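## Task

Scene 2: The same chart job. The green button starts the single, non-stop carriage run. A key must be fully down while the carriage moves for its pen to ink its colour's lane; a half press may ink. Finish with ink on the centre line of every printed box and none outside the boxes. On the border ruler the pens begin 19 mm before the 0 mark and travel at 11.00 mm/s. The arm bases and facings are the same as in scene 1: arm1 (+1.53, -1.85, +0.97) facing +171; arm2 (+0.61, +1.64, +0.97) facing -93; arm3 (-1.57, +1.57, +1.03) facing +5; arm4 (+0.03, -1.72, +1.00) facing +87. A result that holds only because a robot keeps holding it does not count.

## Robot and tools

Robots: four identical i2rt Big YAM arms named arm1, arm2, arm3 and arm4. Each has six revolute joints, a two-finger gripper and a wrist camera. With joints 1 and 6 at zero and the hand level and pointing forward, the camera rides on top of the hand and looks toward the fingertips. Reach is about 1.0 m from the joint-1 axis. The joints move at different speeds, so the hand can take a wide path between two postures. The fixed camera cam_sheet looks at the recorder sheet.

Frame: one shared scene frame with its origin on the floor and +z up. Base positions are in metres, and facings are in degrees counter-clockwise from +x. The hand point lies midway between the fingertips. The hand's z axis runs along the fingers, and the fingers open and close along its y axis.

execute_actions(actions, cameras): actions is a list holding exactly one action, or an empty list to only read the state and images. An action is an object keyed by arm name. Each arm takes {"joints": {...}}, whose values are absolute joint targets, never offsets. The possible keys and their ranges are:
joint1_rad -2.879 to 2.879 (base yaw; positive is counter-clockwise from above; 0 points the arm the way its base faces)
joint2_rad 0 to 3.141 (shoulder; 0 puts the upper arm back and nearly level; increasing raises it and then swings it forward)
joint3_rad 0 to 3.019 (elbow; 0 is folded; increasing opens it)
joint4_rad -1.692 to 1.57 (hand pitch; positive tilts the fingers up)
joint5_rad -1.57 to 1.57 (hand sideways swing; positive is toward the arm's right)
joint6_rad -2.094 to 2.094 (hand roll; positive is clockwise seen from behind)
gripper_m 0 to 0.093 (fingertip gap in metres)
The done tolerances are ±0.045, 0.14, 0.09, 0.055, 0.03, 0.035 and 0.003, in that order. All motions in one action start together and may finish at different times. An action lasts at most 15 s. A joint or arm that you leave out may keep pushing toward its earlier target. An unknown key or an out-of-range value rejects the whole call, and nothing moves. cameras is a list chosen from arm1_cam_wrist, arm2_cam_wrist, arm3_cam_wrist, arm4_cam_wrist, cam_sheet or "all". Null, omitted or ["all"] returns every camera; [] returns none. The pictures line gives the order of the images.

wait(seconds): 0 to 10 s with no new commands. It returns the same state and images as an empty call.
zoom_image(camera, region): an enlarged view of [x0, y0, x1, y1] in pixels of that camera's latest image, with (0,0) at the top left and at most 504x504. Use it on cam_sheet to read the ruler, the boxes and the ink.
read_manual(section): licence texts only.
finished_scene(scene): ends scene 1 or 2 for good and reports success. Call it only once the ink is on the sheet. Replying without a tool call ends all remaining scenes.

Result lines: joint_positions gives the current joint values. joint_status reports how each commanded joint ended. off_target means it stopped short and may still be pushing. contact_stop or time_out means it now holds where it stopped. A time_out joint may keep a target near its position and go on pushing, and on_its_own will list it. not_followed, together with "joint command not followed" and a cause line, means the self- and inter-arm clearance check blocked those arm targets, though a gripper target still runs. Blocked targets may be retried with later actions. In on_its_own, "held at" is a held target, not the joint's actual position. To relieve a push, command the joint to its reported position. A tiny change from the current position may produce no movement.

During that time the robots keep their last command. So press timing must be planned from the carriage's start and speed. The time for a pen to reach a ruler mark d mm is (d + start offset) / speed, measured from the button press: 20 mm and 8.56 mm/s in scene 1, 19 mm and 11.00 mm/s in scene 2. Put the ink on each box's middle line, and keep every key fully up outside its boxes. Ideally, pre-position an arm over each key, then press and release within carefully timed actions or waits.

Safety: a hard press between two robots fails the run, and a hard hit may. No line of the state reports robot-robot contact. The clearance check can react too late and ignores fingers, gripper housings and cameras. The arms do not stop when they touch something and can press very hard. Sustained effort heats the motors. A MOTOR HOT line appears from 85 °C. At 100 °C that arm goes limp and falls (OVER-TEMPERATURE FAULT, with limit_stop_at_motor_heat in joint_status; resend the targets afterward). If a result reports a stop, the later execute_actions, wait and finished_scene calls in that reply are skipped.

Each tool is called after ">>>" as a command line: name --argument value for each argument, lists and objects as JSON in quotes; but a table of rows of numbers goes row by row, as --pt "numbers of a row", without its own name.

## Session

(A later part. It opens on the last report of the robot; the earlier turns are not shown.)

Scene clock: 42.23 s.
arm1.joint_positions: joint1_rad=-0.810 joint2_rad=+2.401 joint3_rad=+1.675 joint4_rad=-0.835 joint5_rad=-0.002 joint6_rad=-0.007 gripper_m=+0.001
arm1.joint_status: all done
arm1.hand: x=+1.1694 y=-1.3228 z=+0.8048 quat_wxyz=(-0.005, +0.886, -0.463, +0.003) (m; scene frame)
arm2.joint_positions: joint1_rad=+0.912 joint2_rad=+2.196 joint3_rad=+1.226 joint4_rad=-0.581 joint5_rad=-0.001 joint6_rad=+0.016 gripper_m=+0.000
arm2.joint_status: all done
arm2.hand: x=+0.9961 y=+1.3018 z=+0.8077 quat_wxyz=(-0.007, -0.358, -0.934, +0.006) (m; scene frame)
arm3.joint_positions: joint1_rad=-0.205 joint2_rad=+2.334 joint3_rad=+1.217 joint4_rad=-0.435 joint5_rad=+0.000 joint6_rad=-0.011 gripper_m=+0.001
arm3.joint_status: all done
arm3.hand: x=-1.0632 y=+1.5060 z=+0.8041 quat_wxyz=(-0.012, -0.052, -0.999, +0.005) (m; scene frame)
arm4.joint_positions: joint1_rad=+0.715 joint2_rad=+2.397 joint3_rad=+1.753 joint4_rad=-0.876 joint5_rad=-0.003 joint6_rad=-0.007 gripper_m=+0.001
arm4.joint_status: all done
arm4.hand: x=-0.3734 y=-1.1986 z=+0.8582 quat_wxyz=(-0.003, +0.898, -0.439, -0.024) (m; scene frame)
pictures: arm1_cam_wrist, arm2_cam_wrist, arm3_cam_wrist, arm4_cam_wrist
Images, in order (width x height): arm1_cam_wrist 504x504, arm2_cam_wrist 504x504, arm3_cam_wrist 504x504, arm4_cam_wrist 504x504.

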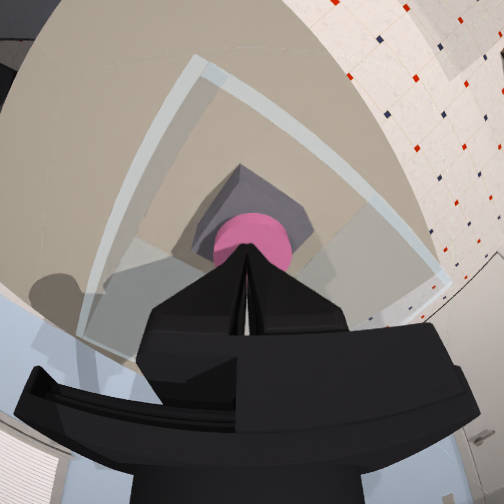

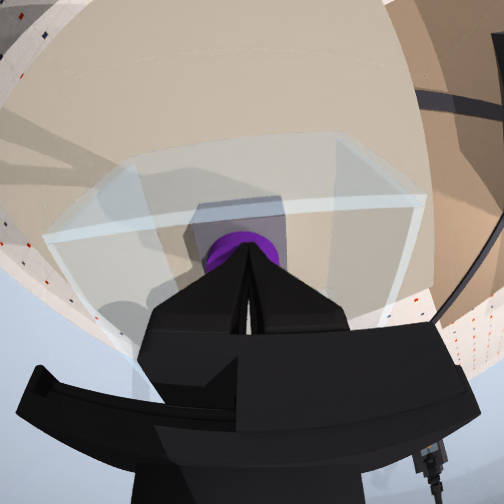

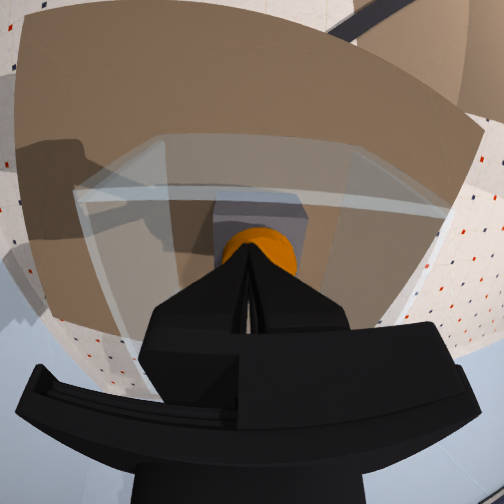

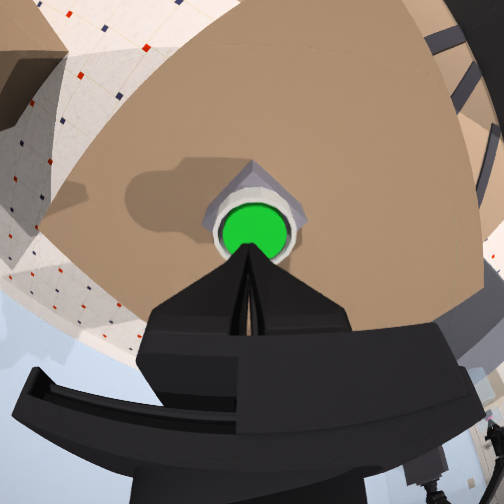

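>>> execute_actions --actions '[{"arm1":{"joints":{"joint2_rad":2.341}},"arm2":{"joints":{"joint2_rad":2.123,"joint3_rad":1.198}},"arm3":{"joints":{"joint1_rad":-0.222,"joint2_rad":2.263,"joint3_rad":1.192}},"arm4":{"joints":{"joint2_rad":2.52,"joint3_rad":1.762}}}]' --cameras '[]'

>>> execute_actions --actions '[{"arm4":{"joints":{"joint2_rad":2.395}}}]' --cameras '[]'

>>> wait --seconds 7.1

>>> execute_actions --actions '[{"arm1":{"joints":{"joint2_rad":2.456}},"arm4":{"joints":{"joint1_rad":-0.416,"joint2_rad":2.07,"joint3_rad":1.296,"joint4_rad":-0.605}}}]' --cameras '[]'

>>> execute_actions --actions '[{"arm1":{"joints":{"joint2_rad":2.341}},"arm4":{"joints":{"joint2_rad":2.185}}}]' --cameras '[]'

>>> wait --seconds 2.1

>>> execute_actions --actions '[{"arm2":{"joints":{"joint2_rad":2.248}},"arm4":{"joints":{"joint2_rad":2.318}}}]' --cameras '[]'

>>> wait --seconds 0.5

>>> execute_actions --actions '[{"arm2":{"joints":{"joint2_rad":2.123}},"arm4":{"joints":{"joint2_rad":2.185}}}]' --cameras '[]'

>>> wait --seconds 2.2

>>> execute_actions --actions '[{"arm1":{"joints":{"joint2_rad":2.456}},"arm3":{"joints":{"joint2_rad":2.388}}}]' --cameras '[]'

>>> wait --seconds 0.63

>>> execute_actions --actions '[{"arm1":{"joints":{"joint2_rad":2.341}},"arm3":{"joints":{"joint2_rad":2.263}}}]' --cameras '[]'

>>> wait --seconds 2.3

>>> execute_actions --actions '[{"arm1":{"joints":{"joint2_rad":2.456}},"arm2":{"joints":{"joint2_rad":2.248}},"arm3":{"joints":{"joint2_rad":2.388}},"arm4":{"joints":{"joint2_rad":2.318}}}]' --cameras '[]'

>>> wait --seconds 0.5

>>> execute_actions --actions '[{"arm1":{"joints":{"joint2_rad":2.341}},"arm2":{"joints":{"joint2_rad":2.123}},"arm3":{"joints":{"joint2_rad":2.263}},"arm4":{"joints":{"joint2_rad":2.185}}}]' --cameras '["cam_sheet"]'

Scene clock: 50.87 s.
arm1.joint_positions: joint1_rad=-0.810 joint2_rad=+2.338 joint3_rad=+1.675 joint4_rad=-0.835 joint5_rad=-0.002 joint6_rad=-0.007 gripper_m=+0.001
arm1.joint_status: all done
arm1.hand: x=+1.1590 y=-1.3085 z=+0.8437 quat_wxyz=(-0.020, +0.886, -0.463, -0.024) (m; scene frame)
arm2.joint_positions: joint1_rad=+0.912 joint2_rad=+2.147 joint3_rad=+1.198 joint4_rad=-0.580 joint5_rad=-0.001 joint6_rad=+0.016 gripper_m=+0.000
arm2.joint_status: all done
arm2.hand: x=+0.9950 y=+1.3030 z=+0.8256 quat_wxyz=(-0.016, -0.358, -0.933, +0.010) (m; scene frame)
arm3.joint_positions: joint1_rad=-0.214 joint2_rad=+2.272 joint3_rad=+1.191 joint4_rad=-0.435 joint5_rad=+0.000 joint6_rad=-0.011 gripper_m=+0.001
arm3.joint_status: all done
arm3.hand: x=-1.0580 y=+1.5013 z=+0.8292 quat_wxyz=(-0.029, -0.056, -0.998, +0.006) (m; scene frame)
arm4.joint_positions: joint1_rad=+0.715 joint2_rad=+2.468 joint3_rad=+1.764 joint4_rad=-0.873 joint5_rad=-0.002 joint6_rad=-0.007 gripper_m=+0.001
arm4.joint_status: all done
arm4.hand: x=-0.3647 y=-1.2108 z=+0.8163 quat_wxyz=(+0.010, +0.898, -0.439, +0.002) (m; scene frame)
pictures: none
No camera images: the call's "cameras" was empty. Leave "cameras" out to get every camera's image.

Scene clock: 51.80 s.
arm1.joint_positions: joint1_rad=-0.810 joint2_rad=+2.338 joint3_rad=+1.675 joint4_rad=-0.835 joint5_rad=-0.002 joint6_rad=-0.007 gripper_m=+0.001
arm1.joint_status: not commanded
arm1.hand: x=+1.1590 y=-1.3085 z=+0.8437 quat_wxyz=(-0.020, +0.886, -0.463, -0.024) (m; scene frame)
arm2.joint_positions: joint1_rad=+0.912 joint2_rad=+2.147 joint3_rad=+1.198 joint4_rad=-0.580 joint5_rad=-0.001 joint6_rad=+0.016 gripper_m=+0.000
arm2.joint_status: not commanded
arm2.hand: x=+0.9950 y=+1.3030 z=+0.8256 quat_wxyz=(-0.016, -0.358, -0.933, +0.010) (m; scene frame)
arm3.joint_positions: joint1_rad=-0.214 joint2_rad=+2.272 joint3_rad=+1.191 joint4_rad=-0.435 joint5_rad=+0.000 joint6_rad=-0.011 gripper_m=+0.001
arm3.joint_status: not commanded
arm3.hand: x=-1.0580 y=+1.5013 z=+0.8292 quat_wxyz=(-0.029, -0.056, -0.998, +0.006) (m; scene frame)
arm4.joint_positions: joint1_rad=+0.715 joint2_rad=+2.410 joint3_rad=+1.762 joint4_rad=-0.873 joint5_rad=-0.002 joint6_rad=-0.007 gripper_m=+0.001
arm4.joint_status: all done
arm4.hand: x=-0.3744 y=-1.1973 z=+0.8528 quat_wxyz=(-0.003, +0.898, -0.439, -0.024) (m; scene frame)
pictures: none
No camera images: the call's "cameras" was empty. Leave "cameras" out to get every camera's image.

Scene clock: 58.90 s.
arm1.joint_positions: joint1_rad=-0.810 joint2_rad=+2.338 joint3_rad=+1.675 joint4_rad=-0.835 joint5_rad=-0.002 joint6_rad=-0.007 gripper_m=+0.001
arm1.joint_status: not commanded
arm1.hand: x=+1.1590 y=-1.3085 z=+0.8437 quat_wxyz=(-0.020, +0.886, -0.463, -0.024) (m; scene frame)
arm2.joint_positions: joint1_rad=+0.912 joint2_rad=+2.147 joint3_rad=+1.198 joint4_rad=-0.580 joint5_rad=-0.001 joint6_rad=+0.016 gripper_m=+0.000
arm2.joint_status: not commanded
arm2.hand: x=+0.9950 y=+1.3030 z=+0.8256 quat_wxyz=(-0.016, -0.358, -0.933, +0.010) (m; scene frame)
arm3.joint_positions: joint1_rad=-0.214 joint2_rad=+2.272 joint3_rad=+1.191 joint4_rad=-0.435 joint5_rad=+0.000 joint6_rad=-0.011 gripper_m=+0.001
arm3.joint_status: not commanded
arm3.hand: x=-1.0580 y=+1.5013 z=+0.8292 quat_wxyz=(-0.029, -0.056, -0.998, +0.006) (m; scene frame)
arm4.joint_positions: joint1_rad=+0.715 joint2_rad=+2.410 joint3_rad=+1.762 joint4_rad=-0.873 joint5_rad=-0.002 joint6_rad=-0.007 gripper_m=+0.001
arm4.joint_status: all done
arm4.hand: x=-0.3744 y=-1.1973 z=+0.8528 quat_wxyz=(-0.003, +0.898, -0.439, -0.024) (m; scene frame)
wait: 7.10 s; at rest by 0.27 s
pictures: arm1_cam_wrist, arm2_cam_wrist, arm3_cam_wrist, arm4_cam_wrist, cam_sheet
Images, in order (width x height): arm1_cam_wrist 504x504, arm2_cam_wrist 504x504, arm3_cam_wrist 504x504, arm4_cam_wrist 504x504, cam_sheet 504x504.

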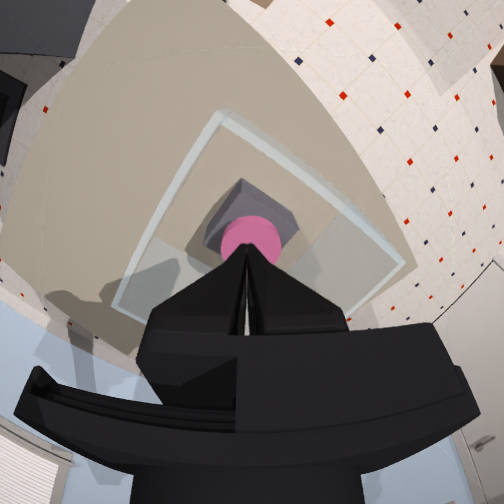

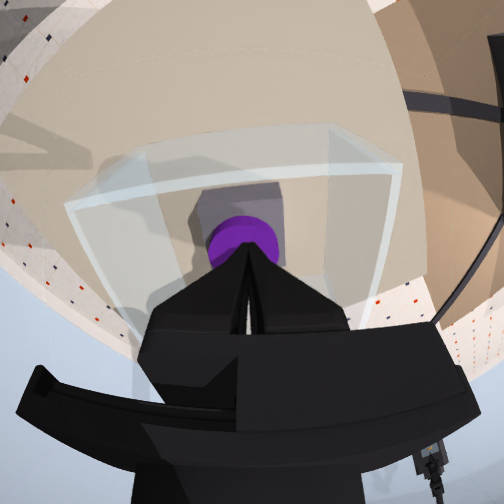

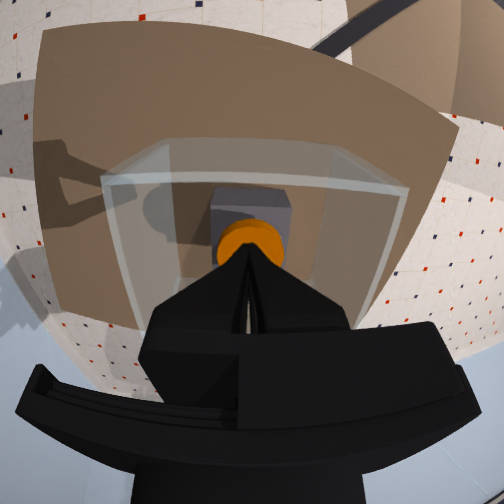

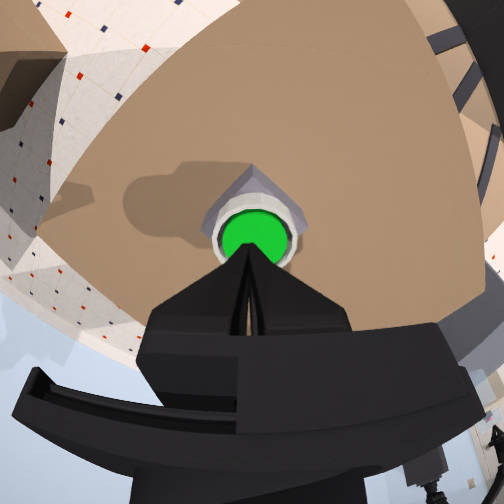

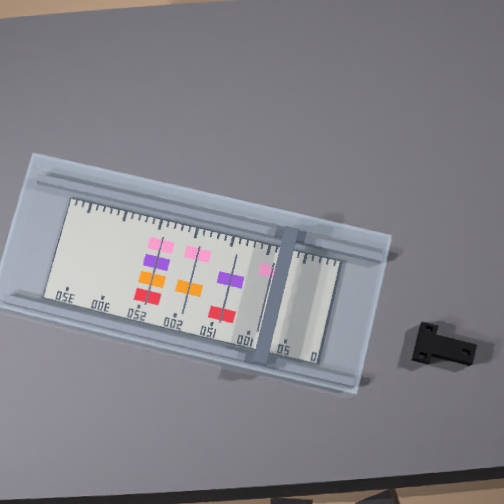

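Scene clock: 60.47 s.
arm1.joint_positions: joint1_rad=-0.810 joint2_rad=+2.403 joint3_rad=+1.676 joint4_rad=-0.835 joint5_rad=-0.002 joint6_rad=-0.007 gripper_m=+0.001
arm1.joint_status: all done
arm1.hand: x=+1.1693 y=-1.3227 z=+0.8038 quat_wxyz=(-0.005, +0.886, -0.463, +0.004) (m; scene frame)
arm2.joint_positions: joint1_rad=+0.912 joint2_rad=+2.147 joint3_rad=+1.198 joint4_rad=-0.580 joint5_rad=-0.001 joint6_rad=+0.016 gripper_m=+0.000
arm2.joint_status: not commanded
arm2.hand: x=+0.9950 y=+1.3030 z=+0.8256 quat_wxyz=(-0.016, -0.358, -0.933, +0.010) (m; scene frame)
arm3.joint_positions: joint1_rad=-0.214 joint2_rad=+2.272 joint3_rad=+1.191 joint4_rad=-0.435 joint5_rad=+0.000 joint6_rad=-0.011 gripper_m=+0.001
arm3.joint_status: not commanded
arm3.hand: x=-1.0580 y=+1.5013 z=+0.8292 quat_wxyz=(-0.029, -0.056, -0.998, +0.006) (m; scene frame)
arm4.joint_positions: joint1_rad=-0.420 joint2_rad=+2.075 joint3_rad=+1.296 joint4_rad=-0.609 joint5_rad=+0.002 joint6_rad=-0.007 gripper_m=+0.001
arm4.joint_status: all done
arm4.hand: x=+0.3011 y=-1.2104 z=+0.9102 quat_wxyz=(-0.073, +0.519, -0.850, -0.043) (m; scene frame)
pictures: none
No camera images: the call's "cameras" was empty. Leave "cameras" out to get every camera's image.

Scene clock: 61.47 s.
arm1.joint_positions: joint1_rad=-0.810 joint2_rad=+2.337 joint3_rad=+1.676 joint4_rad=-0.835 joint5_rad=-0.002 joint6_rad=-0.007 gripper_m=+0.001
arm1.joint_status: all done
arm1.hand: x=+1.1584 y=-1.3077 z=+0.8447 quat_wxyz=(-0.020, +0.886, -0.463, -0.026) (m; scene frame)
arm2.joint_positions: joint1_rad=+0.912 joint2_rad=+2.147 joint3_rad=+1.198 joint4_rad=-0.580 joint5_rad=-0.001 joint6_rad=+0.016 gripper_m=+0.000
arm2.joint_status: not commanded
arm2.hand: x=+0.9950 y=+1.3030 z=+0.8256 quat_wxyz=(-0.016, -0.358, -0.933, +0.010) (m; scene frame)
arm3.joint_positions: joint1_rad=-0.214 joint2_rad=+2.272 joint3_rad=+1.191 joint4_rad=-0.435 joint5_rad=+0.000 joint6_rad=-0.011 gripper_m=+0.001
arm3.joint_status: not commanded
arm3.hand: x=-1.0580 y=+1.5013 z=+0.8292 quat_wxyz=(-0.029, -0.056, -0.998, +0.006) (m; scene frame)
arm4.joint_positions: joint1_rad=-0.420 joint2_rad=+2.205 joint3_rad=+1.289 joint4_rad=-0.609 joint5_rad=+0.002 joint6_rad=-0.007 gripper_m=+0.001
arm4.joint_status: all done
arm4.hand: x=+0.2839 y=-1.2431 z=+0.8380 quat_wxyz=(-0.014, +0.521, -0.853, -0.008) (m; scene frame)
pictures: none
No camera images: the call's "cameras" was empty. Leave "cameras" out to get every camera's image.

Scene clock: 63.57 s.
arm1.joint_positions: joint1_rad=-0.810 joint2_rad=+2.337 joint3_rad=+1.676 joint4_rad=-0.835 joint5_rad=-0.002 joint6_rad=-0.007 gripper_m=+0.001
arm1.joint_status: all done
arm1.hand: x=+1.1584 y=-1.3077 z=+0.8447 quat_wxyz=(-0.020, +0.886, -0.463, -0.026) (m; scene frame)
arm2.joint_positions: joint1_rad=+0.912 joint2_rad=+2.147 joint3_rad=+1.198 joint4_rad=-0.580 joint5_rad=-0.001 joint6_rad=+0.016 gripper_m=+0.000
arm2.joint_status: not commanded
arm2.hand: x=+0.9950 y=+1.3030 z=+0.8256 quat_wxyz=(-0.016, -0.358, -0.933, +0.010) (m; scene frame)
arm3.joint_positions: joint1_rad=-0.214 joint2_rad=+2.272 joint3_rad=+1.191 joint4_rad=-0.435 joint5_rad=+0.000 joint6_rad=-0.011 gripper_m=+0.001
arm3.joint_status: not commanded
arm3.hand: x=-1.0580 y=+1.5013 z=+0.8292 quat_wxyz=(-0.029, -0.056, -0.998, +0.006) (m; scene frame)
arm4.joint_positions: joint1_rad=-0.420 joint2_rad=+2.205 joint3_rad=+1.289 joint4_rad=-0.609 joint5_rad=+0.002 joint6_rad=-0.007 gripper_m=+0.001
arm4.joint_status: all done
arm4.hand: x=+0.2839 y=-1.2431 z=+0.8380 quat_wxyz=(-0.014, +0.521, -0.853, -0.008) (m; scene frame)
wait: 2.10 s; at rest by 0.27 s
pictures: arm1_cam_wrist, arm2_cam_wrist, arm3_cam_wrist, arm4_cam_wrist, cam_sheet
Images, in order (width x height): arm1_cam_wrist 504x504, arm2_cam_wrist 504x504, arm3_cam_wrist 504x504, arm4_cam_wrist 504x504, cam_sheet 504x504.

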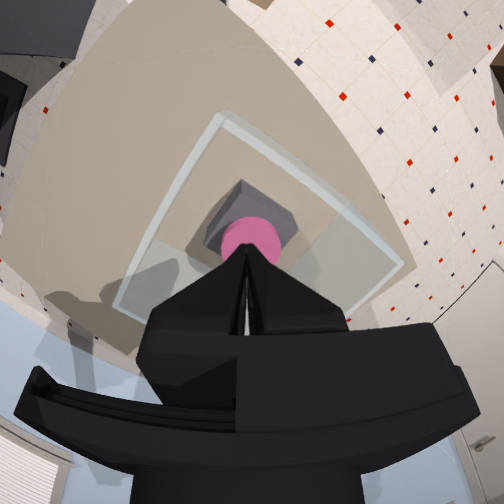

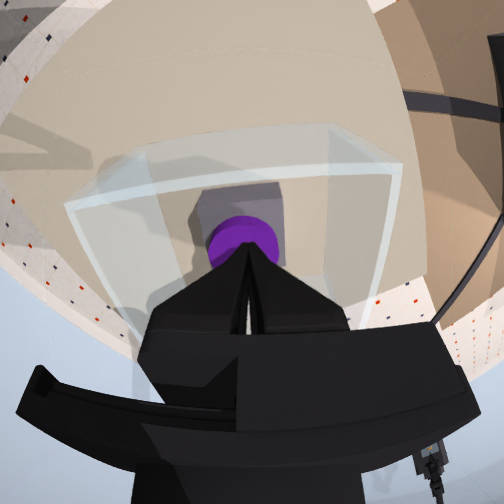

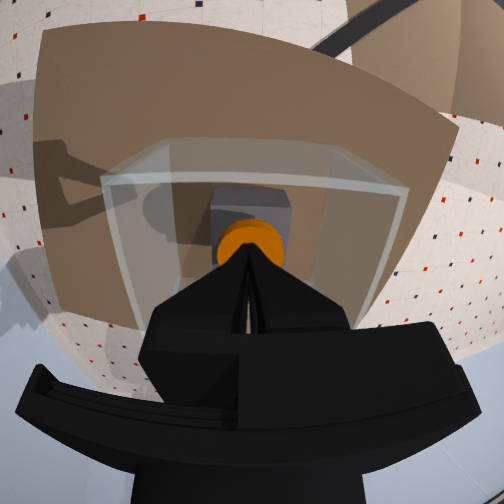

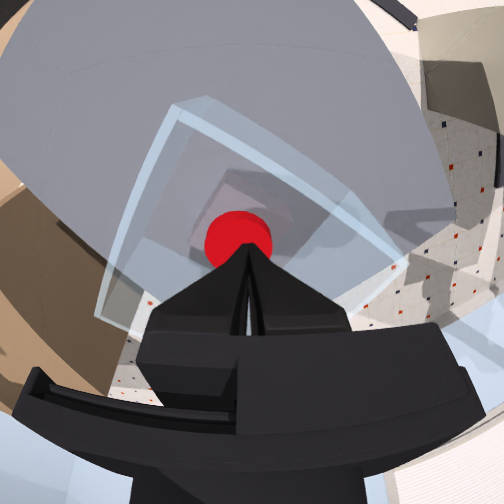

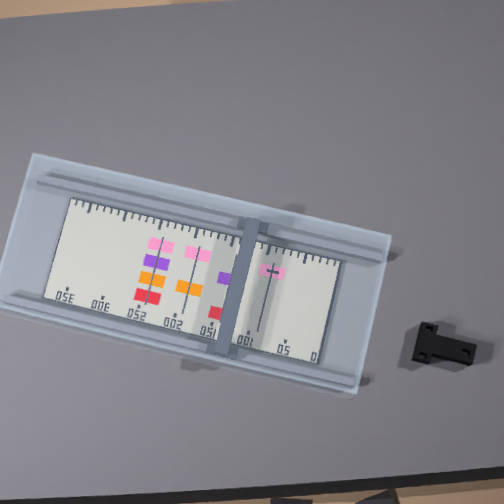

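Scene clock: 64.40 s.
arm1.joint_positions: joint1_rad=-0.810 joint2_rad=+2.337 joint3_rad=+1.676 joint4_rad=-0.835 joint5_rad=-0.002 joint6_rad=-0.007 gripper_m=+0.001
arm1.joint_status: not commanded
arm1.hand: x=+1.1584 y=-1.3077 z=+0.8447 quat_wxyz=(-0.020, +0.886, -0.463, -0.026) (m; scene frame)
arm2.joint_positions: joint1_rad=+0.912 joint2_rad=+2.188 joint3_rad=+1.205 joint4_rad=-0.581 joint5_rad=-0.001 joint6_rad=+0.016 gripper_m=+0.000
arm2.joint_status: all done
arm2.hand: x=+0.9890 y=+1.3080 z=+0.8073 quat_wxyz=(-0.001, -0.358, -0.934, +0.004) (m; scene frame)
arm3.joint_positions: joint1_rad=-0.214 joint2_rad=+2.272 joint3_rad=+1.191 joint4_rad=-0.435 joint5_rad=+0.000 joint6_rad=-0.011 gripper_m=+0.001
arm3.joint_status: not commanded
arm3.hand: x=-1.0580 y=+1.5013 z=+0.8292 quat_wxyz=(-0.029, -0.056, -0.998, +0.006) (m; scene frame)
arm4.joint_positions: joint1_rad=-0.420 joint2_rad=+2.264 joint3_rad=+1.299 joint4_rad=-0.609 joint5_rad=+0.002 joint6_rad=-0.007 gripper_m=+0.001
arm4.joint_status: all done
arm4.hand: x=+0.2779 y=-1.2545 z=+0.8101 quat_wxyz=(+0.008, +0.521, -0.853, +0.005) (m; scene frame)
pictures: none
No camera images: the call's "cameras" was empty. Leave "cameras" out to get every camera's image.

Scene clock: 64.90 s.
arm1.joint_positions: joint1_rad=-0.810 joint2_rad=+2.337 joint3_rad=+1.676 joint4_rad=-0.835 joint5_rad=-0.002 joint6_rad=-0.007 gripper_m=+0.001
arm1.joint_status: not commanded
arm1.hand: x=+1.1584 y=-1.3077 z=+0.8447 quat_wxyz=(-0.020, +0.886, -0.463, -0.026) (m; scene frame)
arm2.joint_positions: joint1_rad=+0.912 joint2_rad=+2.188 joint3_rad=+1.205 joint4_rad=-0.581 joint5_rad=-0.001 joint6_rad=+0.016 gripper_m=+0.000
arm2.joint_status: all done
arm2.hand: x=+0.9890 y=+1.3080 z=+0.8073 quat_wxyz=(-0.001, -0.358, -0.934, +0.004) (m; scene frame)
arm3.joint_positions: joint1_rad=-0.214 joint2_rad=+2.272 joint3_rad=+1.191 joint4_rad=-0.435 joint5_rad=+0.000 joint6_rad=-0.011 gripper_m=+0.001
arm3.joint_status: not commanded
arm3.hand: x=-1.0580 y=+1.5013 z=+0.8292 quat_wxyz=(-0.029, -0.056, -0.998, +0.006) (m; scene frame)
arm4.joint_positions: joint1_rad=-0.420 joint2_rad=+2.264 joint3_rad=+1.299 joint4_rad=-0.609 joint5_rad=+0.002 joint6_rad=-0.007 gripper_m=+0.001
arm4.joint_status: all done
arm4.hand: x=+0.2779 y=-1.2545 z=+0.8101 quat_wxyz=(+0.008, +0.521, -0.853, +0.005) (m; scene frame)
wait: 0.50 s; at rest by 0.27 s
pictures: arm1_cam_wrist, arm2_cam_wrist, arm3_cam_wrist, arm4_cam_wrist, cam_sheet
Images, in order (width x height): arm1_cam_wrist 504x504, arm2_cam_wrist 504x504, arm3_cam_wrist 504x504, arm4_cam_wrist 504x504, cam_sheet 504x504.

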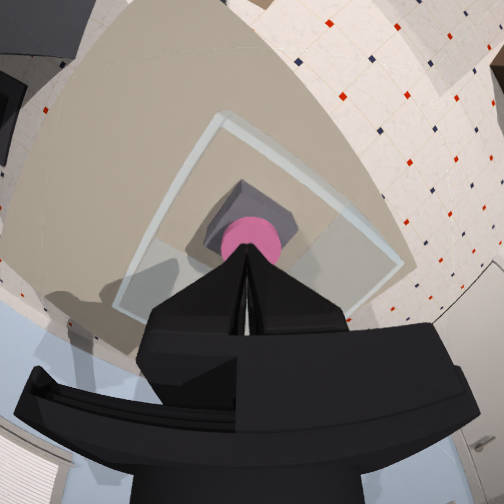

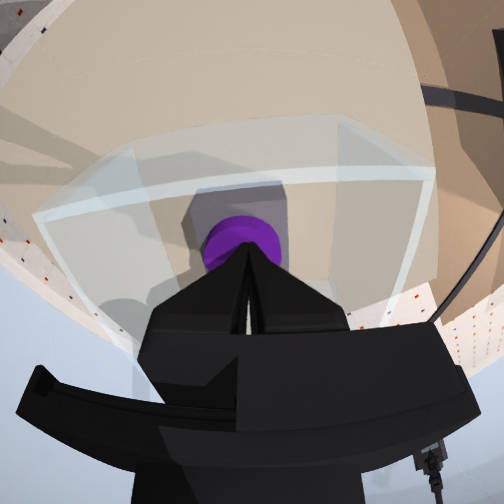

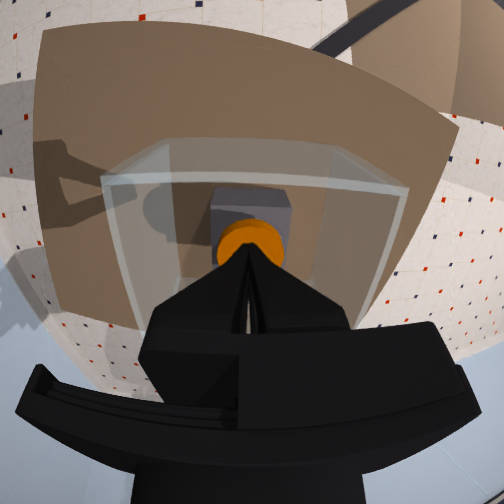

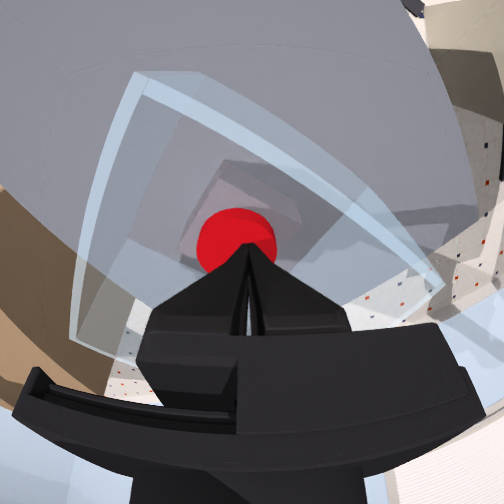

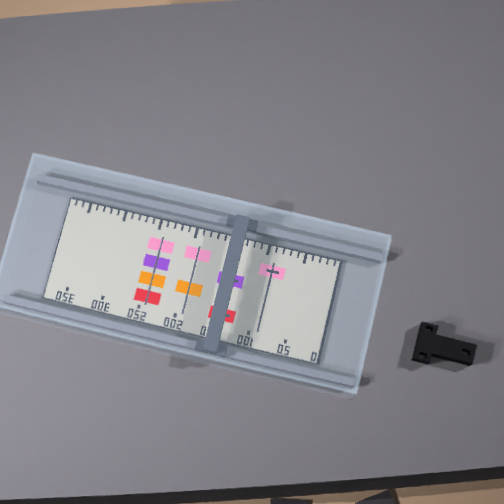

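Scene clock: 65.80 s.
arm1.joint_positions: joint1_rad=-0.810 joint2_rad=+2.337 joint3_rad=+1.676 joint4_rad=-0.835 joint5_rad=-0.002 joint6_rad=-0.007 gripper_m=+0.001
arm1.joint_status: not commanded
arm1.hand: x=+1.1584 y=-1.3077 z=+0.8447 quat_wxyz=(-0.020, +0.886, -0.463, -0.026) (m; scene frame)
arm2.joint_positions: joint1_rad=+0.912 joint2_rad=+2.147 joint3_rad=+1.198 joint4_rad=-0.581 joint5_rad=-0.001 joint6_rad=+0.016 gripper_m=+0.000
arm2.joint_status: all done
arm2.hand: x=+0.9951 y=+1.3030 z=+0.8258 quat_wxyz=(-0.016, -0.358, -0.933, +0.010) (m; scene frame)
arm3.joint_positions: joint1_rad=-0.214 joint2_rad=+2.272 joint3_rad=+1.191 joint4_rad=-0.435 joint5_rad=+0.000 joint6_rad=-0.011 gripper_m=+0.001
arm3.joint_status: not commanded
arm3.hand: x=-1.0580 y=+1.5013 z=+0.8292 quat_wxyz=(-0.029, -0.056, -0.998, +0.006) (m; scene frame)
arm4.joint_positions: joint1_rad=-0.420 joint2_rad=+2.195 joint3_rad=+1.296 joint4_rad=-0.609 joint5_rad=+0.002 joint6_rad=-0.007 gripper_m=+0.001
arm4.joint_status: all done
arm4.hand: x=+0.2868 y=-1.2375 z=+0.8447 quat_wxyz=(-0.021, +0.521, -0.853, -0.012) (m; scene frame)
pictures: none
No camera images: the call's "cameras" was empty. Leave "cameras" out to get every camera's image.

Scene clock: 68.00 s.
arm1.joint_positions: joint1_rad=-0.810 joint2_rad=+2.337 joint3_rad=+1.676 joint4_rad=-0.835 joint5_rad=-0.002 joint6_rad=-0.007 gripper_m=+0.001
arm1.joint_status: not commanded
arm1.hand: x=+1.1584 y=-1.3077 z=+0.8447 quat_wxyz=(-0.020, +0.886, -0.463, -0.026) (m; scene frame)
arm2.joint_positions: joint1_rad=+0.912 joint2_rad=+2.147 joint3_rad=+1.198 joint4_rad=-0.581 joint5_rad=-0.001 joint6_rad=+0.016 gripper_m=+0.000
arm2.joint_status: all done
arm2.hand: x=+0.9951 y=+1.3030 z=+0.8258 quat_wxyz=(-0.016, -0.358, -0.933, +0.010) (m; scene frame)
arm3.joint_positions: joint1_rad=-0.214 joint2_rad=+2.272 joint3_rad=+1.191 joint4_rad=-0.435 joint5_rad=+0.000 joint6_rad=-0.011 gripper_m=+0.001
arm3.joint_status: not commanded
arm3.hand: x=-1.0580 y=+1.5013 z=+0.8292 quat_wxyz=(-0.029, -0.056, -0.998, +0.006) (m; scene frame)
arm4.joint_positions: joint1_rad=-0.420 joint2_rad=+2.195 joint3_rad=+1.296 joint4_rad=-0.609 joint5_rad=+0.002 joint6_rad=-0.007 gripper_m=+0.001
arm4.joint_status: all done
arm4.hand: x=+0.2868 y=-1.2375 z=+0.8447 quat_wxyz=(-0.021, +0.521, -0.853, -0.012) (m; scene frame)
wait: 2.20 s; at rest by 0.27 s
pictures: arm1_cam_wrist, arm2_cam_wrist, arm3_cam_wrist, arm4_cam_wrist, cam_sheet
Images, in order (width x height): arm1_cam_wrist 504x504, arm2_cam_wrist 504x504, arm3_cam_wrist 504x504, arm4_cam_wrist 504x504, cam_sheet 504x504.

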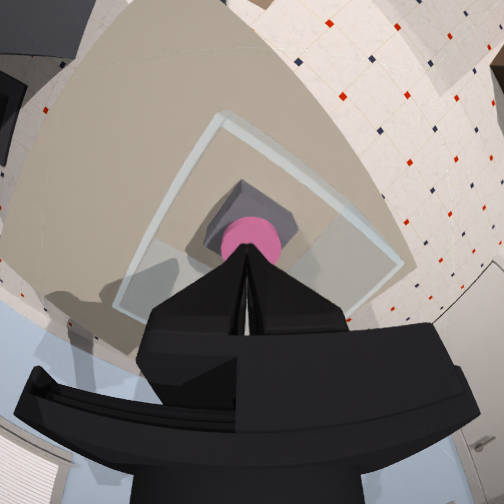

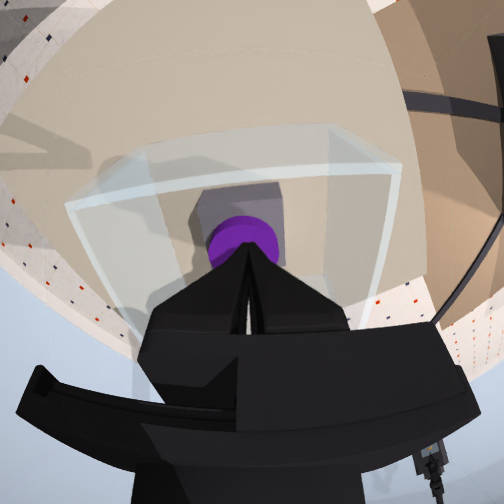

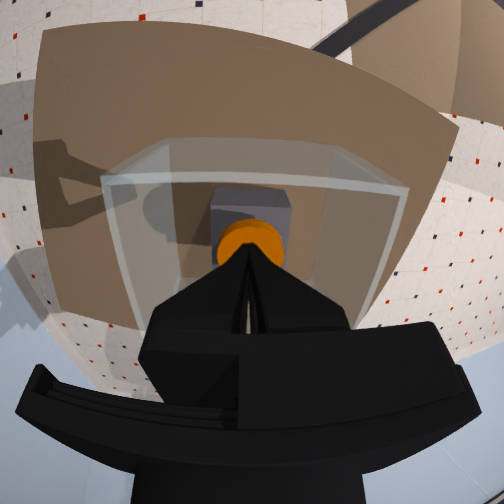

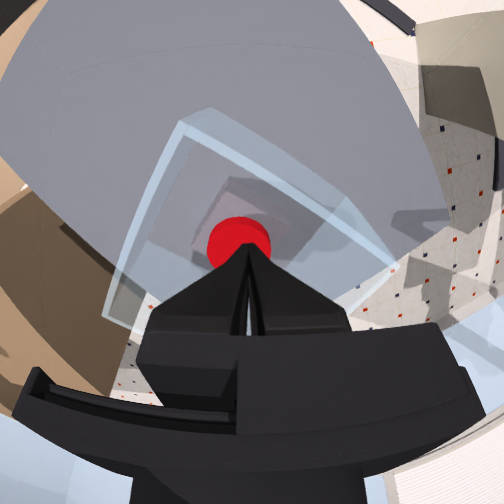

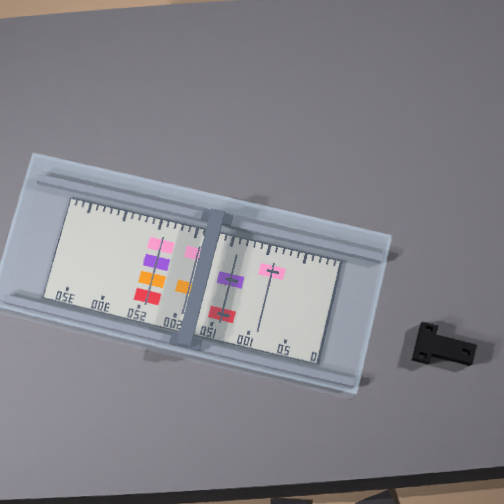

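Scene clock: 68.87 s.
arm1.joint_positions: joint1_rad=-0.810 joint2_rad=+2.403 joint3_rad=+1.678 joint4_rad=-0.835 joint5_rad=-0.002 joint6_rad=-0.007 gripper_m=+0.001
arm1.joint_status: all done
arm1.hand: x=+1.1690 y=-1.3221 z=+0.8040 quat_wxyz=(-0.005, +0.886, -0.463, +0.003) (m; scene frame)
arm2.joint_positions: joint1_rad=+0.912 joint2_rad=+2.147 joint3_rad=+1.198 joint4_rad=-0.581 joint5_rad=-0.001 joint6_rad=+0.016 gripper_m=+0.000
arm2.joint_status: not commanded
arm2.hand: x=+0.9951 y=+1.3030 z=+0.8258 quat_wxyz=(-0.016, -0.358, -0.933, +0.010) (m; scene frame)
arm3.joint_positions: joint1_rad=-0.214 joint2_rad=+2.328 joint3_rad=+1.199 joint4_rad=-0.435 joint5_rad=+0.000 joint6_rad=-0.011 gripper_m=+0.001
arm3.joint_status: all done
arm3.hand: x=-1.0725 y=+1.5028 z=+0.8037 quat_wxyz=(-0.005, -0.056, -0.998, +0.004) (m; scene frame)
arm4.joint_positions: joint1_rad=-0.420 joint2_rad=+2.195 joint3_rad=+1.296 joint4_rad=-0.609 joint5_rad=+0.002 joint6_rad=-0.007 gripper_m=+0.001
arm4.joint_status: not commanded
arm4.hand: x=+0.2868 y=-1.2375 z=+0.8447 quat_wxyz=(-0.021, +0.521, -0.853, -0.012) (m; scene frame)
pictures: none
No camera images: the call's "cameras" was empty. Leave "cameras" out to get every camera's image.

Scene clock: 69.50 s.
arm1.joint_positions: joint1_rad=-0.810 joint2_rad=+2.403 joint3_rad=+1.678 joint4_rad=-0.835 joint5_rad=-0.002 joint6_rad=-0.007 gripper_m=+0.001
arm1.joint_status: all done
arm1.hand: x=+1.1690 y=-1.3221 z=+0.8040 quat_wxyz=(-0.005, +0.886, -0.463, +0.003) (m; scene frame)
arm2.joint_positions: joint1_rad=+0.912 joint2_rad=+2.147 joint3_rad=+1.198 joint4_rad=-0.581 joint5_rad=-0.001 joint6_rad=+0.016 gripper_m=+0.000
arm2.joint_status: not commanded
arm2.hand: x=+0.9951 y=+1.3030 z=+0.8258 quat_wxyz=(-0.016, -0.358, -0.933, +0.010) (m; scene frame)
arm3.joint_positions: joint1_rad=-0.214 joint2_rad=+2.328 joint3_rad=+1.199 joint4_rad=-0.435 joint5_rad=+0.000 joint6_rad=-0.011 gripper_m=+0.001
arm3.joint_status: all done
arm3.hand: x=-1.0725 y=+1.5028 z=+0.8037 quat_wxyz=(-0.005, -0.056, -0.998, +0.004) (m; scene frame)
arm4.joint_positions: joint1_rad=-0.420 joint2_rad=+2.195 joint3_rad=+1.296 joint4_rad=-0.609 joint5_rad=+0.002 joint6_rad=-0.007 gripper_m=+0.001
arm4.joint_status: not commanded
arm4.hand: x=+0.2868 y=-1.2375 z=+0.8447 quat_wxyz=(-0.021, +0.521, -0.853, -0.012) (m; scene frame)
wait: 0.63 s; at rest by 0.27 s
pictures: arm1_cam_wrist, arm2_cam_wrist, arm3_cam_wrist, arm4_cam_wrist, cam_sheet
Images, in order (width x height): arm1_cam_wrist 504x504, arm2_cam_wrist 504x504, arm3_cam_wrist 504x504, arm4_cam_wrist 504x504, cam_sheet 504x504.

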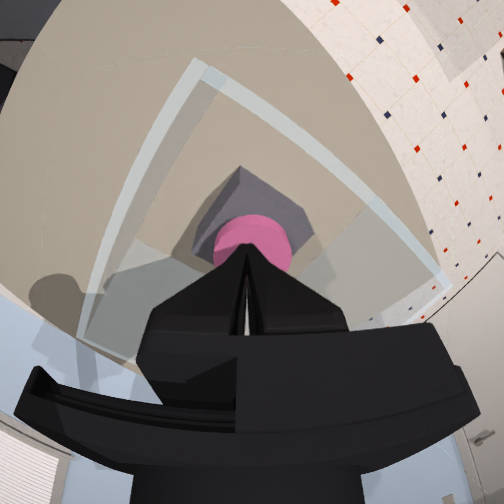

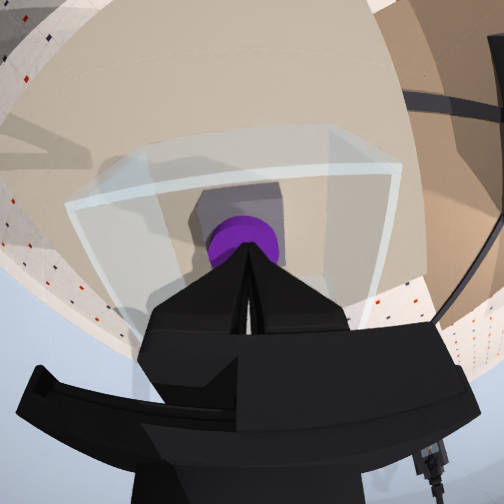

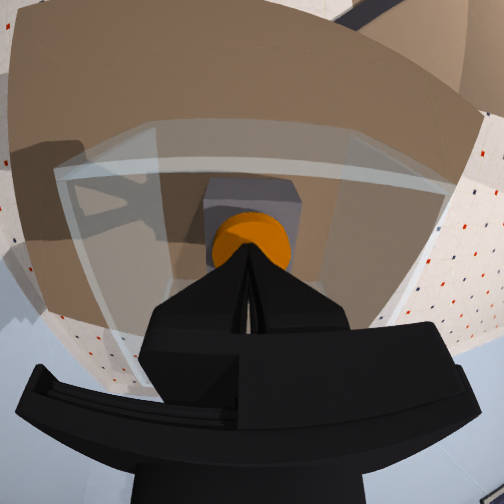

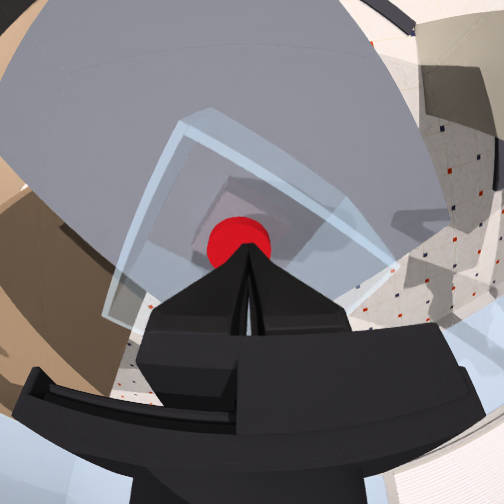

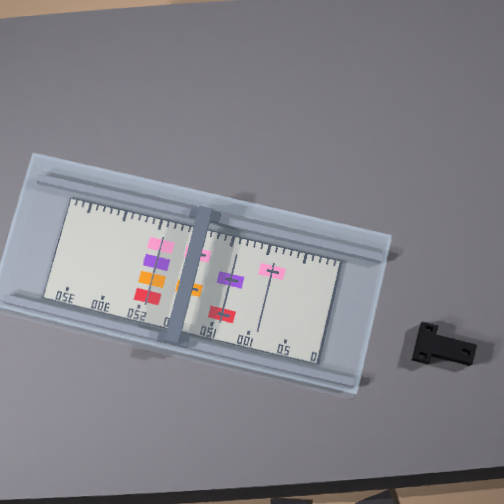

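Scene clock: 70.40 s.
arm1.joint_positions: joint1_rad=-0.810 joint2_rad=+2.337 joint3_rad=+1.678 joint4_rad=-0.835 joint5_rad=-0.002 joint6_rad=-0.007 gripper_m=+0.001
arm1.joint_status: all done
arm1.hand: x=+1.1580 y=-1.3071 z=+0.8452 quat_wxyz=(-0.021, +0.886, -0.463, -0.026) (m; scene frame)
arm2.joint_positions: joint1_rad=+0.912 joint2_rad=+2.147 joint3_rad=+1.198 joint4_rad=-0.581 joint5_rad=-0.001 joint6_rad=+0.016 gripper_m=+0.000
arm2.joint_status: not commanded
arm2.hand: x=+0.9951 y=+1.3030 z=+0.8258 quat_wxyz=(-0.016, -0.358, -0.933, +0.010) (m; scene frame)
arm3.joint_positions: joint1_rad=-0.214 joint2_rad=+2.272 joint3_rad=+1.190 joint4_rad=-0.435 joint5_rad=+0.000 joint6_rad=-0.011 gripper_m=+0.001
arm3.joint_status: all done
arm3.hand: x=-1.0578 y=+1.5012 z=+0.8295 quat_wxyz=(-0.029, -0.056, -0.998, +0.006) (m; scene frame)
arm4.joint_positions: joint1_rad=-0.420 joint2_rad=+2.195 joint3_rad=+1.296 joint4_rad=-0.609 joint5_rad=+0.002 joint6_rad=-0.007 gripper_m=+0.001
arm4.joint_status: not commanded
arm4.hand: x=+0.2868 y=-1.2375 z=+0.8447 quat_wxyz=(-0.021, +0.521, -0.853, -0.012) (m; scene frame)
pictures: none
No camera images: the call's "cameras" was empty. Leave "cameras" out to get every camera's image.

Scene clock: 72.70 s.
arm1.joint_positions: joint1_rad=-0.810 joint2_rad=+2.337 joint3_rad=+1.678 joint4_rad=-0.835 joint5_rad=-0.002 joint6_rad=-0.007 gripper_m=+0.001
arm1.joint_status: all done
arm1.hand: x=+1.1580 y=-1.3071 z=+0.8452 quat_wxyz=(-0.021, +0.886, -0.463, -0.026) (m; scene frame)
arm2.joint_positions: joint1_rad=+0.912 joint2_rad=+2.147 joint3_rad=+1.198 joint4_rad=-0.581 joint5_rad=-0.001 joint6_rad=+0.016 gripper_m=+0.000
arm2.joint_status: not commanded
arm2.hand: x=+0.9951 y=+1.3030 z=+0.8258 quat_wxyz=(-0.016, -0.358, -0.933, +0.010) (m; scene frame)
arm3.joint_positions: joint1_rad=-0.214 joint2_rad=+2.272 joint3_rad=+1.190 joint4_rad=-0.435 joint5_rad=+0.000 joint6_rad=-0.011 gripper_m=+0.001
arm3.joint_status: all done
arm3.hand: x=-1.0578 y=+1.5012 z=+0.8295 quat_wxyz=(-0.029, -0.056, -0.998, +0.006) (m; scene frame)
arm4.joint_positions: joint1_rad=-0.420 joint2_rad=+2.195 joint3_rad=+1.296 joint4_rad=-0.609 joint5_rad=+0.002 joint6_rad=-0.007 gripper_m=+0.001
arm4.joint_status: not commanded
arm4.hand: x=+0.2868 y=-1.2375 z=+0.8447 quat_wxyz=(-0.021, +0.521, -0.853, -0.012) (m; scene frame)
wait: 2.30 s; at rest by 0.27 s
pictures: arm1_cam_wrist, arm2_cam_wrist, arm3_cam_wrist, arm4_cam_wrist, cam_sheet
Images, in order (width x height): arm1_cam_wrist 504x504, arm2_cam_wrist 504x504, arm3_cam_wrist 504x504, arm4_cam_wrist 504x504, cam_sheet 504x504.

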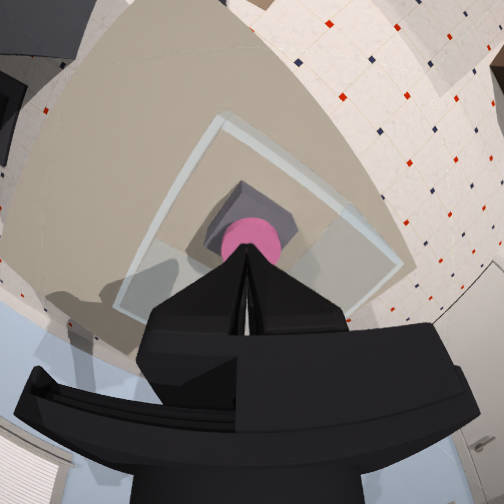

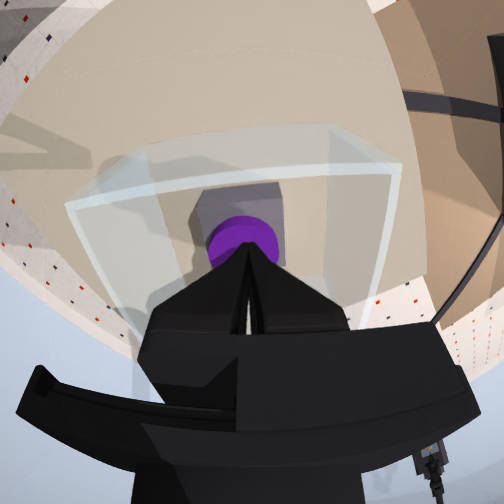

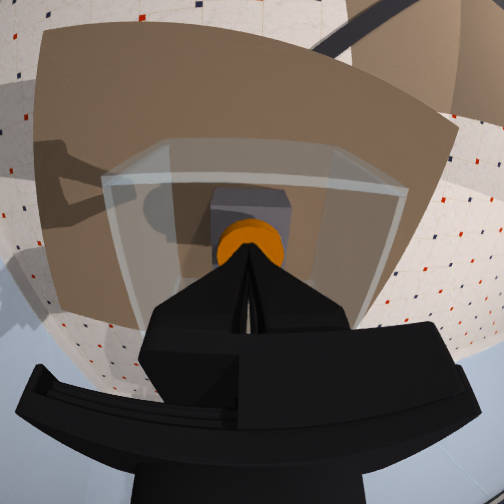

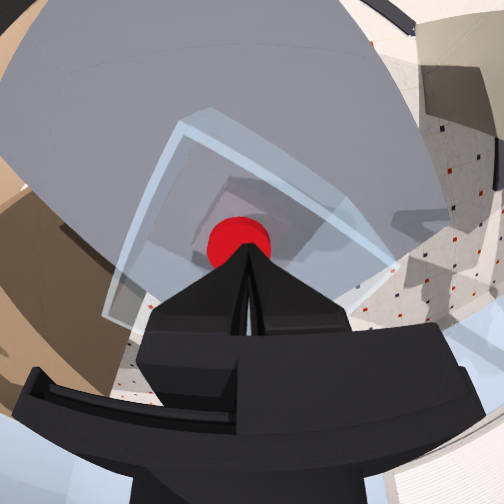

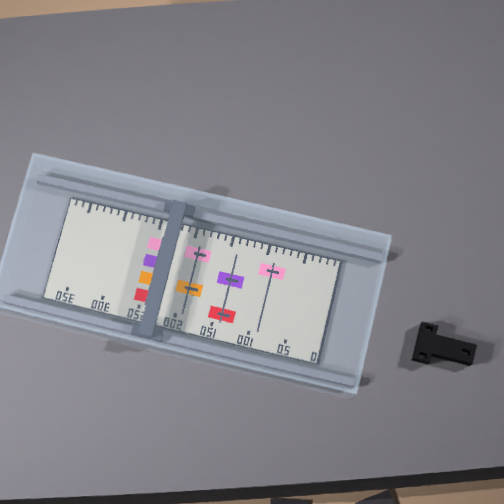

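Scene clock: 73.57 s.
arm1.joint_positions: joint1_rad=-0.810 joint2_rad=+2.404 joint3_rad=+1.679 joint4_rad=-0.835 joint5_rad=-0.002 joint6_rad=-0.007 gripper_m=+0.001
arm1.joint_status: all done
arm1.hand: x=+1.1687 y=-1.3217 z=+0.8040 quat_wxyz=(-0.005, +0.886, -0.463, +0.003) (m; scene frame)
arm2.joint_positions: joint1_rad=+0.912 joint2_rad=+2.188 joint3_rad=+1.205 joint4_rad=-0.582 joint5_rad=-0.001 joint6_rad=+0.016 gripper_m=+0.000
arm2.joint_status: all done
arm2.hand: x=+0.9891 y=+1.3079 z=+0.8074 quat_wxyz=(-0.001, -0.358, -0.934, +0.004) (m; scene frame)
arm3.joint_positions: joint1_rad=-0.214 joint2_rad=+2.328 joint3_rad=+1.198 joint4_rad=-0.434 joint5_rad=+0.000 joint6_rad=-0.011 gripper_m=+0.001
arm3.joint_status: all done
arm3.hand: x=-1.0726 y=+1.5029 z=+0.8037 quat_wxyz=(-0.005, -0.056, -0.998, +0.004) (m; scene frame)
arm4.joint_positions: joint1_rad=-0.420 joint2_rad=+2.266 joint3_rad=+1.304 joint4_rad=-0.609 joint5_rad=+0.002 joint6_rad=-0.007 gripper_m=+0.001
arm4.joint_status: all done
arm4.hand: x=+0.2789 y=-1.2526 z=+0.8100 quat_wxyz=(+0.006, +0.521, -0.853, +0.004) (m; scene frame)
pictures: none
No camera images: the call's "cameras" was empty. Leave "cameras" out to get every camera's image.

Scene clock: 74.07 s.
arm1.joint_positions: joint1_rad=-0.810 joint2_rad=+2.404 joint3_rad=+1.679 joint4_rad=-0.835 joint5_rad=-0.002 joint6_rad=-0.007 gripper_m=+0.001
arm1.joint_status: all done
arm1.hand: x=+1.1687 y=-1.3217 z=+0.8040 quat_wxyz=(-0.005, +0.886, -0.463, +0.003) (m; scene frame)
arm2.joint_positions: joint1_rad=+0.912 joint2_rad=+2.188 joint3_rad=+1.205 joint4_rad=-0.582 joint5_rad=-0.001 joint6_rad=+0.016 gripper_m=+0.000
arm2.joint_status: all done
arm2.hand: x=+0.9891 y=+1.3079 z=+0.8074 quat_wxyz=(-0.001, -0.358, -0.934, +0.004) (m; scene frame)
arm3.joint_positions: joint1_rad=-0.214 joint2_rad=+2.328 joint3_rad=+1.198 joint4_rad=-0.434 joint5_rad=+0.000 joint6_rad=-0.011 gripper_m=+0.001
arm3.joint_status: all done
arm3.hand: x=-1.0726 y=+1.5029 z=+0.8037 quat_wxyz=(-0.005, -0.056, -0.998, +0.004) (m; scene frame)
arm4.joint_positions: joint1_rad=-0.420 joint2_rad=+2.266 joint3_rad=+1.304 joint4_rad=-0.609 joint5_rad=+0.002 joint6_rad=-0.007 gripper_m=+0.001
arm4.joint_status: all done
arm4.hand: x=+0.2789 y=-1.2526 z=+0.8100 quat_wxyz=(+0.006, +0.521, -0.853, +0.004) (m; scene frame)
wait: 0.50 s; at rest by 0.27 s
pictures: arm1_cam_wrist, arm2_cam_wrist, arm3_cam_wrist, arm4_cam_wrist, cam_sheet
Images, in order (width x height): arm1_cam_wrist 504x504, arm2_cam_wrist 504x504, arm3_cam_wrist 504x504, arm4_cam_wrist 504x504, cam_sheet 504x504.

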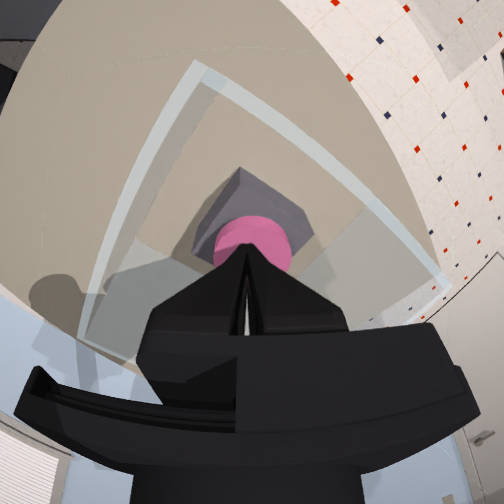

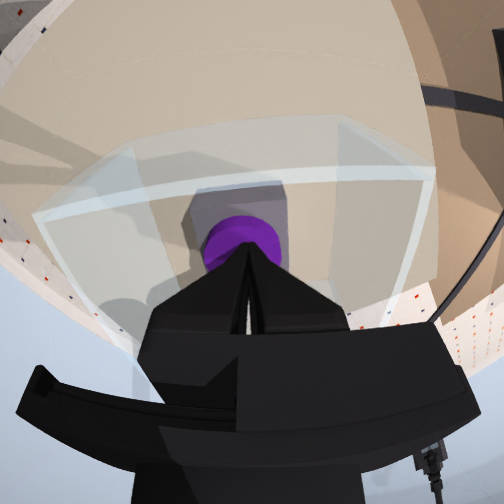

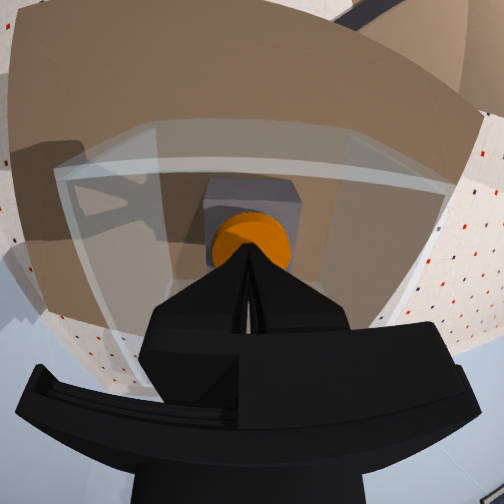

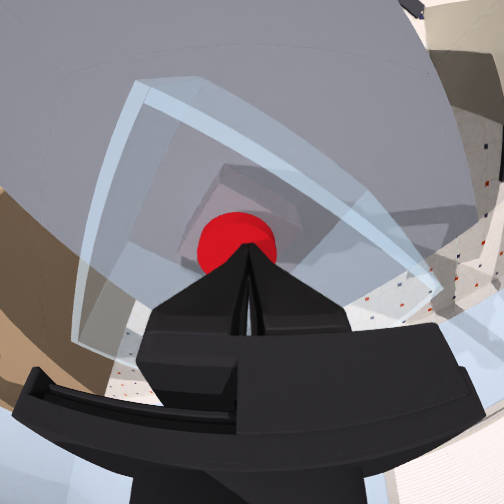

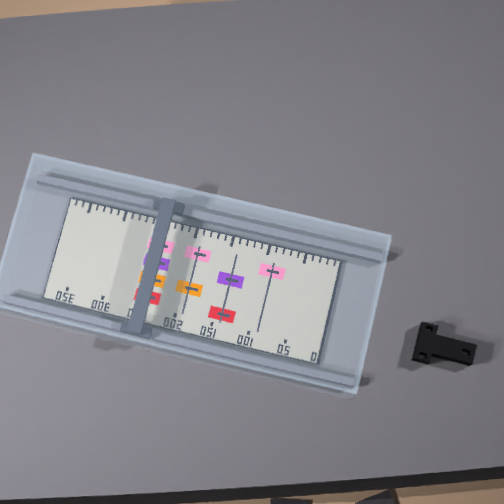

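Scene clock: 75.00 s.
arm1.joint_positions: joint1_rad=-0.810 joint2_rad=+2.337 joint3_rad=+1.679 joint4_rad=-0.835 joint5_rad=-0.002 joint6_rad=-0.007 gripper_m=+0.001
arm1.joint_status: all done
arm1.hand: x=+1.1575 y=-1.3064 z=+0.8459 quat_wxyz=(-0.021, +0.886, -0.463, -0.027) (m; scene frame)
arm2.joint_positions: joint1_rad=+0.912 joint2_rad=+2.147 joint3_rad=+1.198 joint4_rad=-0.582 joint5_rad=-0.001 joint6_rad=+0.016 gripper_m=+0.000
arm2.joint_status: all done
arm2.hand: x=+0.9950 y=+1.3030 z=+0.8258 quat_wxyz=(-0.016, -0.358, -0.933, +0.010) (m; scene frame)
arm3.joint_positions: joint1_rad=-0.214 joint2_rad=+2.272 joint3_rad=+1.190 joint4_rad=-0.434 joint5_rad=+0.000 joint6_rad=-0.011 gripper_m=+0.001
arm3.joint_status: all done
arm3.hand: x=-1.0577 y=+1.5012 z=+0.8295 quat_wxyz=(-0.030, -0.056, -0.998, +0.006) (m; scene frame)
arm4.joint_positions: joint1_rad=-0.420 joint2_rad=+2.195 joint3_rad=+1.296 joint4_rad=-0.609 joint5_rad=+0.002 joint6_rad=-0.007 gripper_m=+0.001
arm4.joint_status: all done
arm4.hand: x=+0.2868 y=-1.2375 z=+0.8447 quat_wxyz=(-0.021, +0.521, -0.853, -0.012) (m; scene frame)
pictures: cam_sheet
Images, in order (width x height): cam_sheet 504x504.

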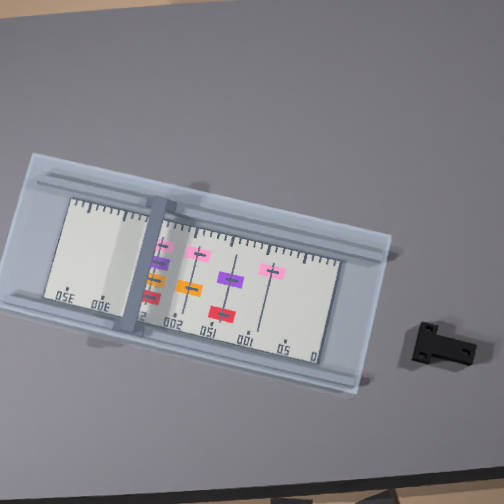

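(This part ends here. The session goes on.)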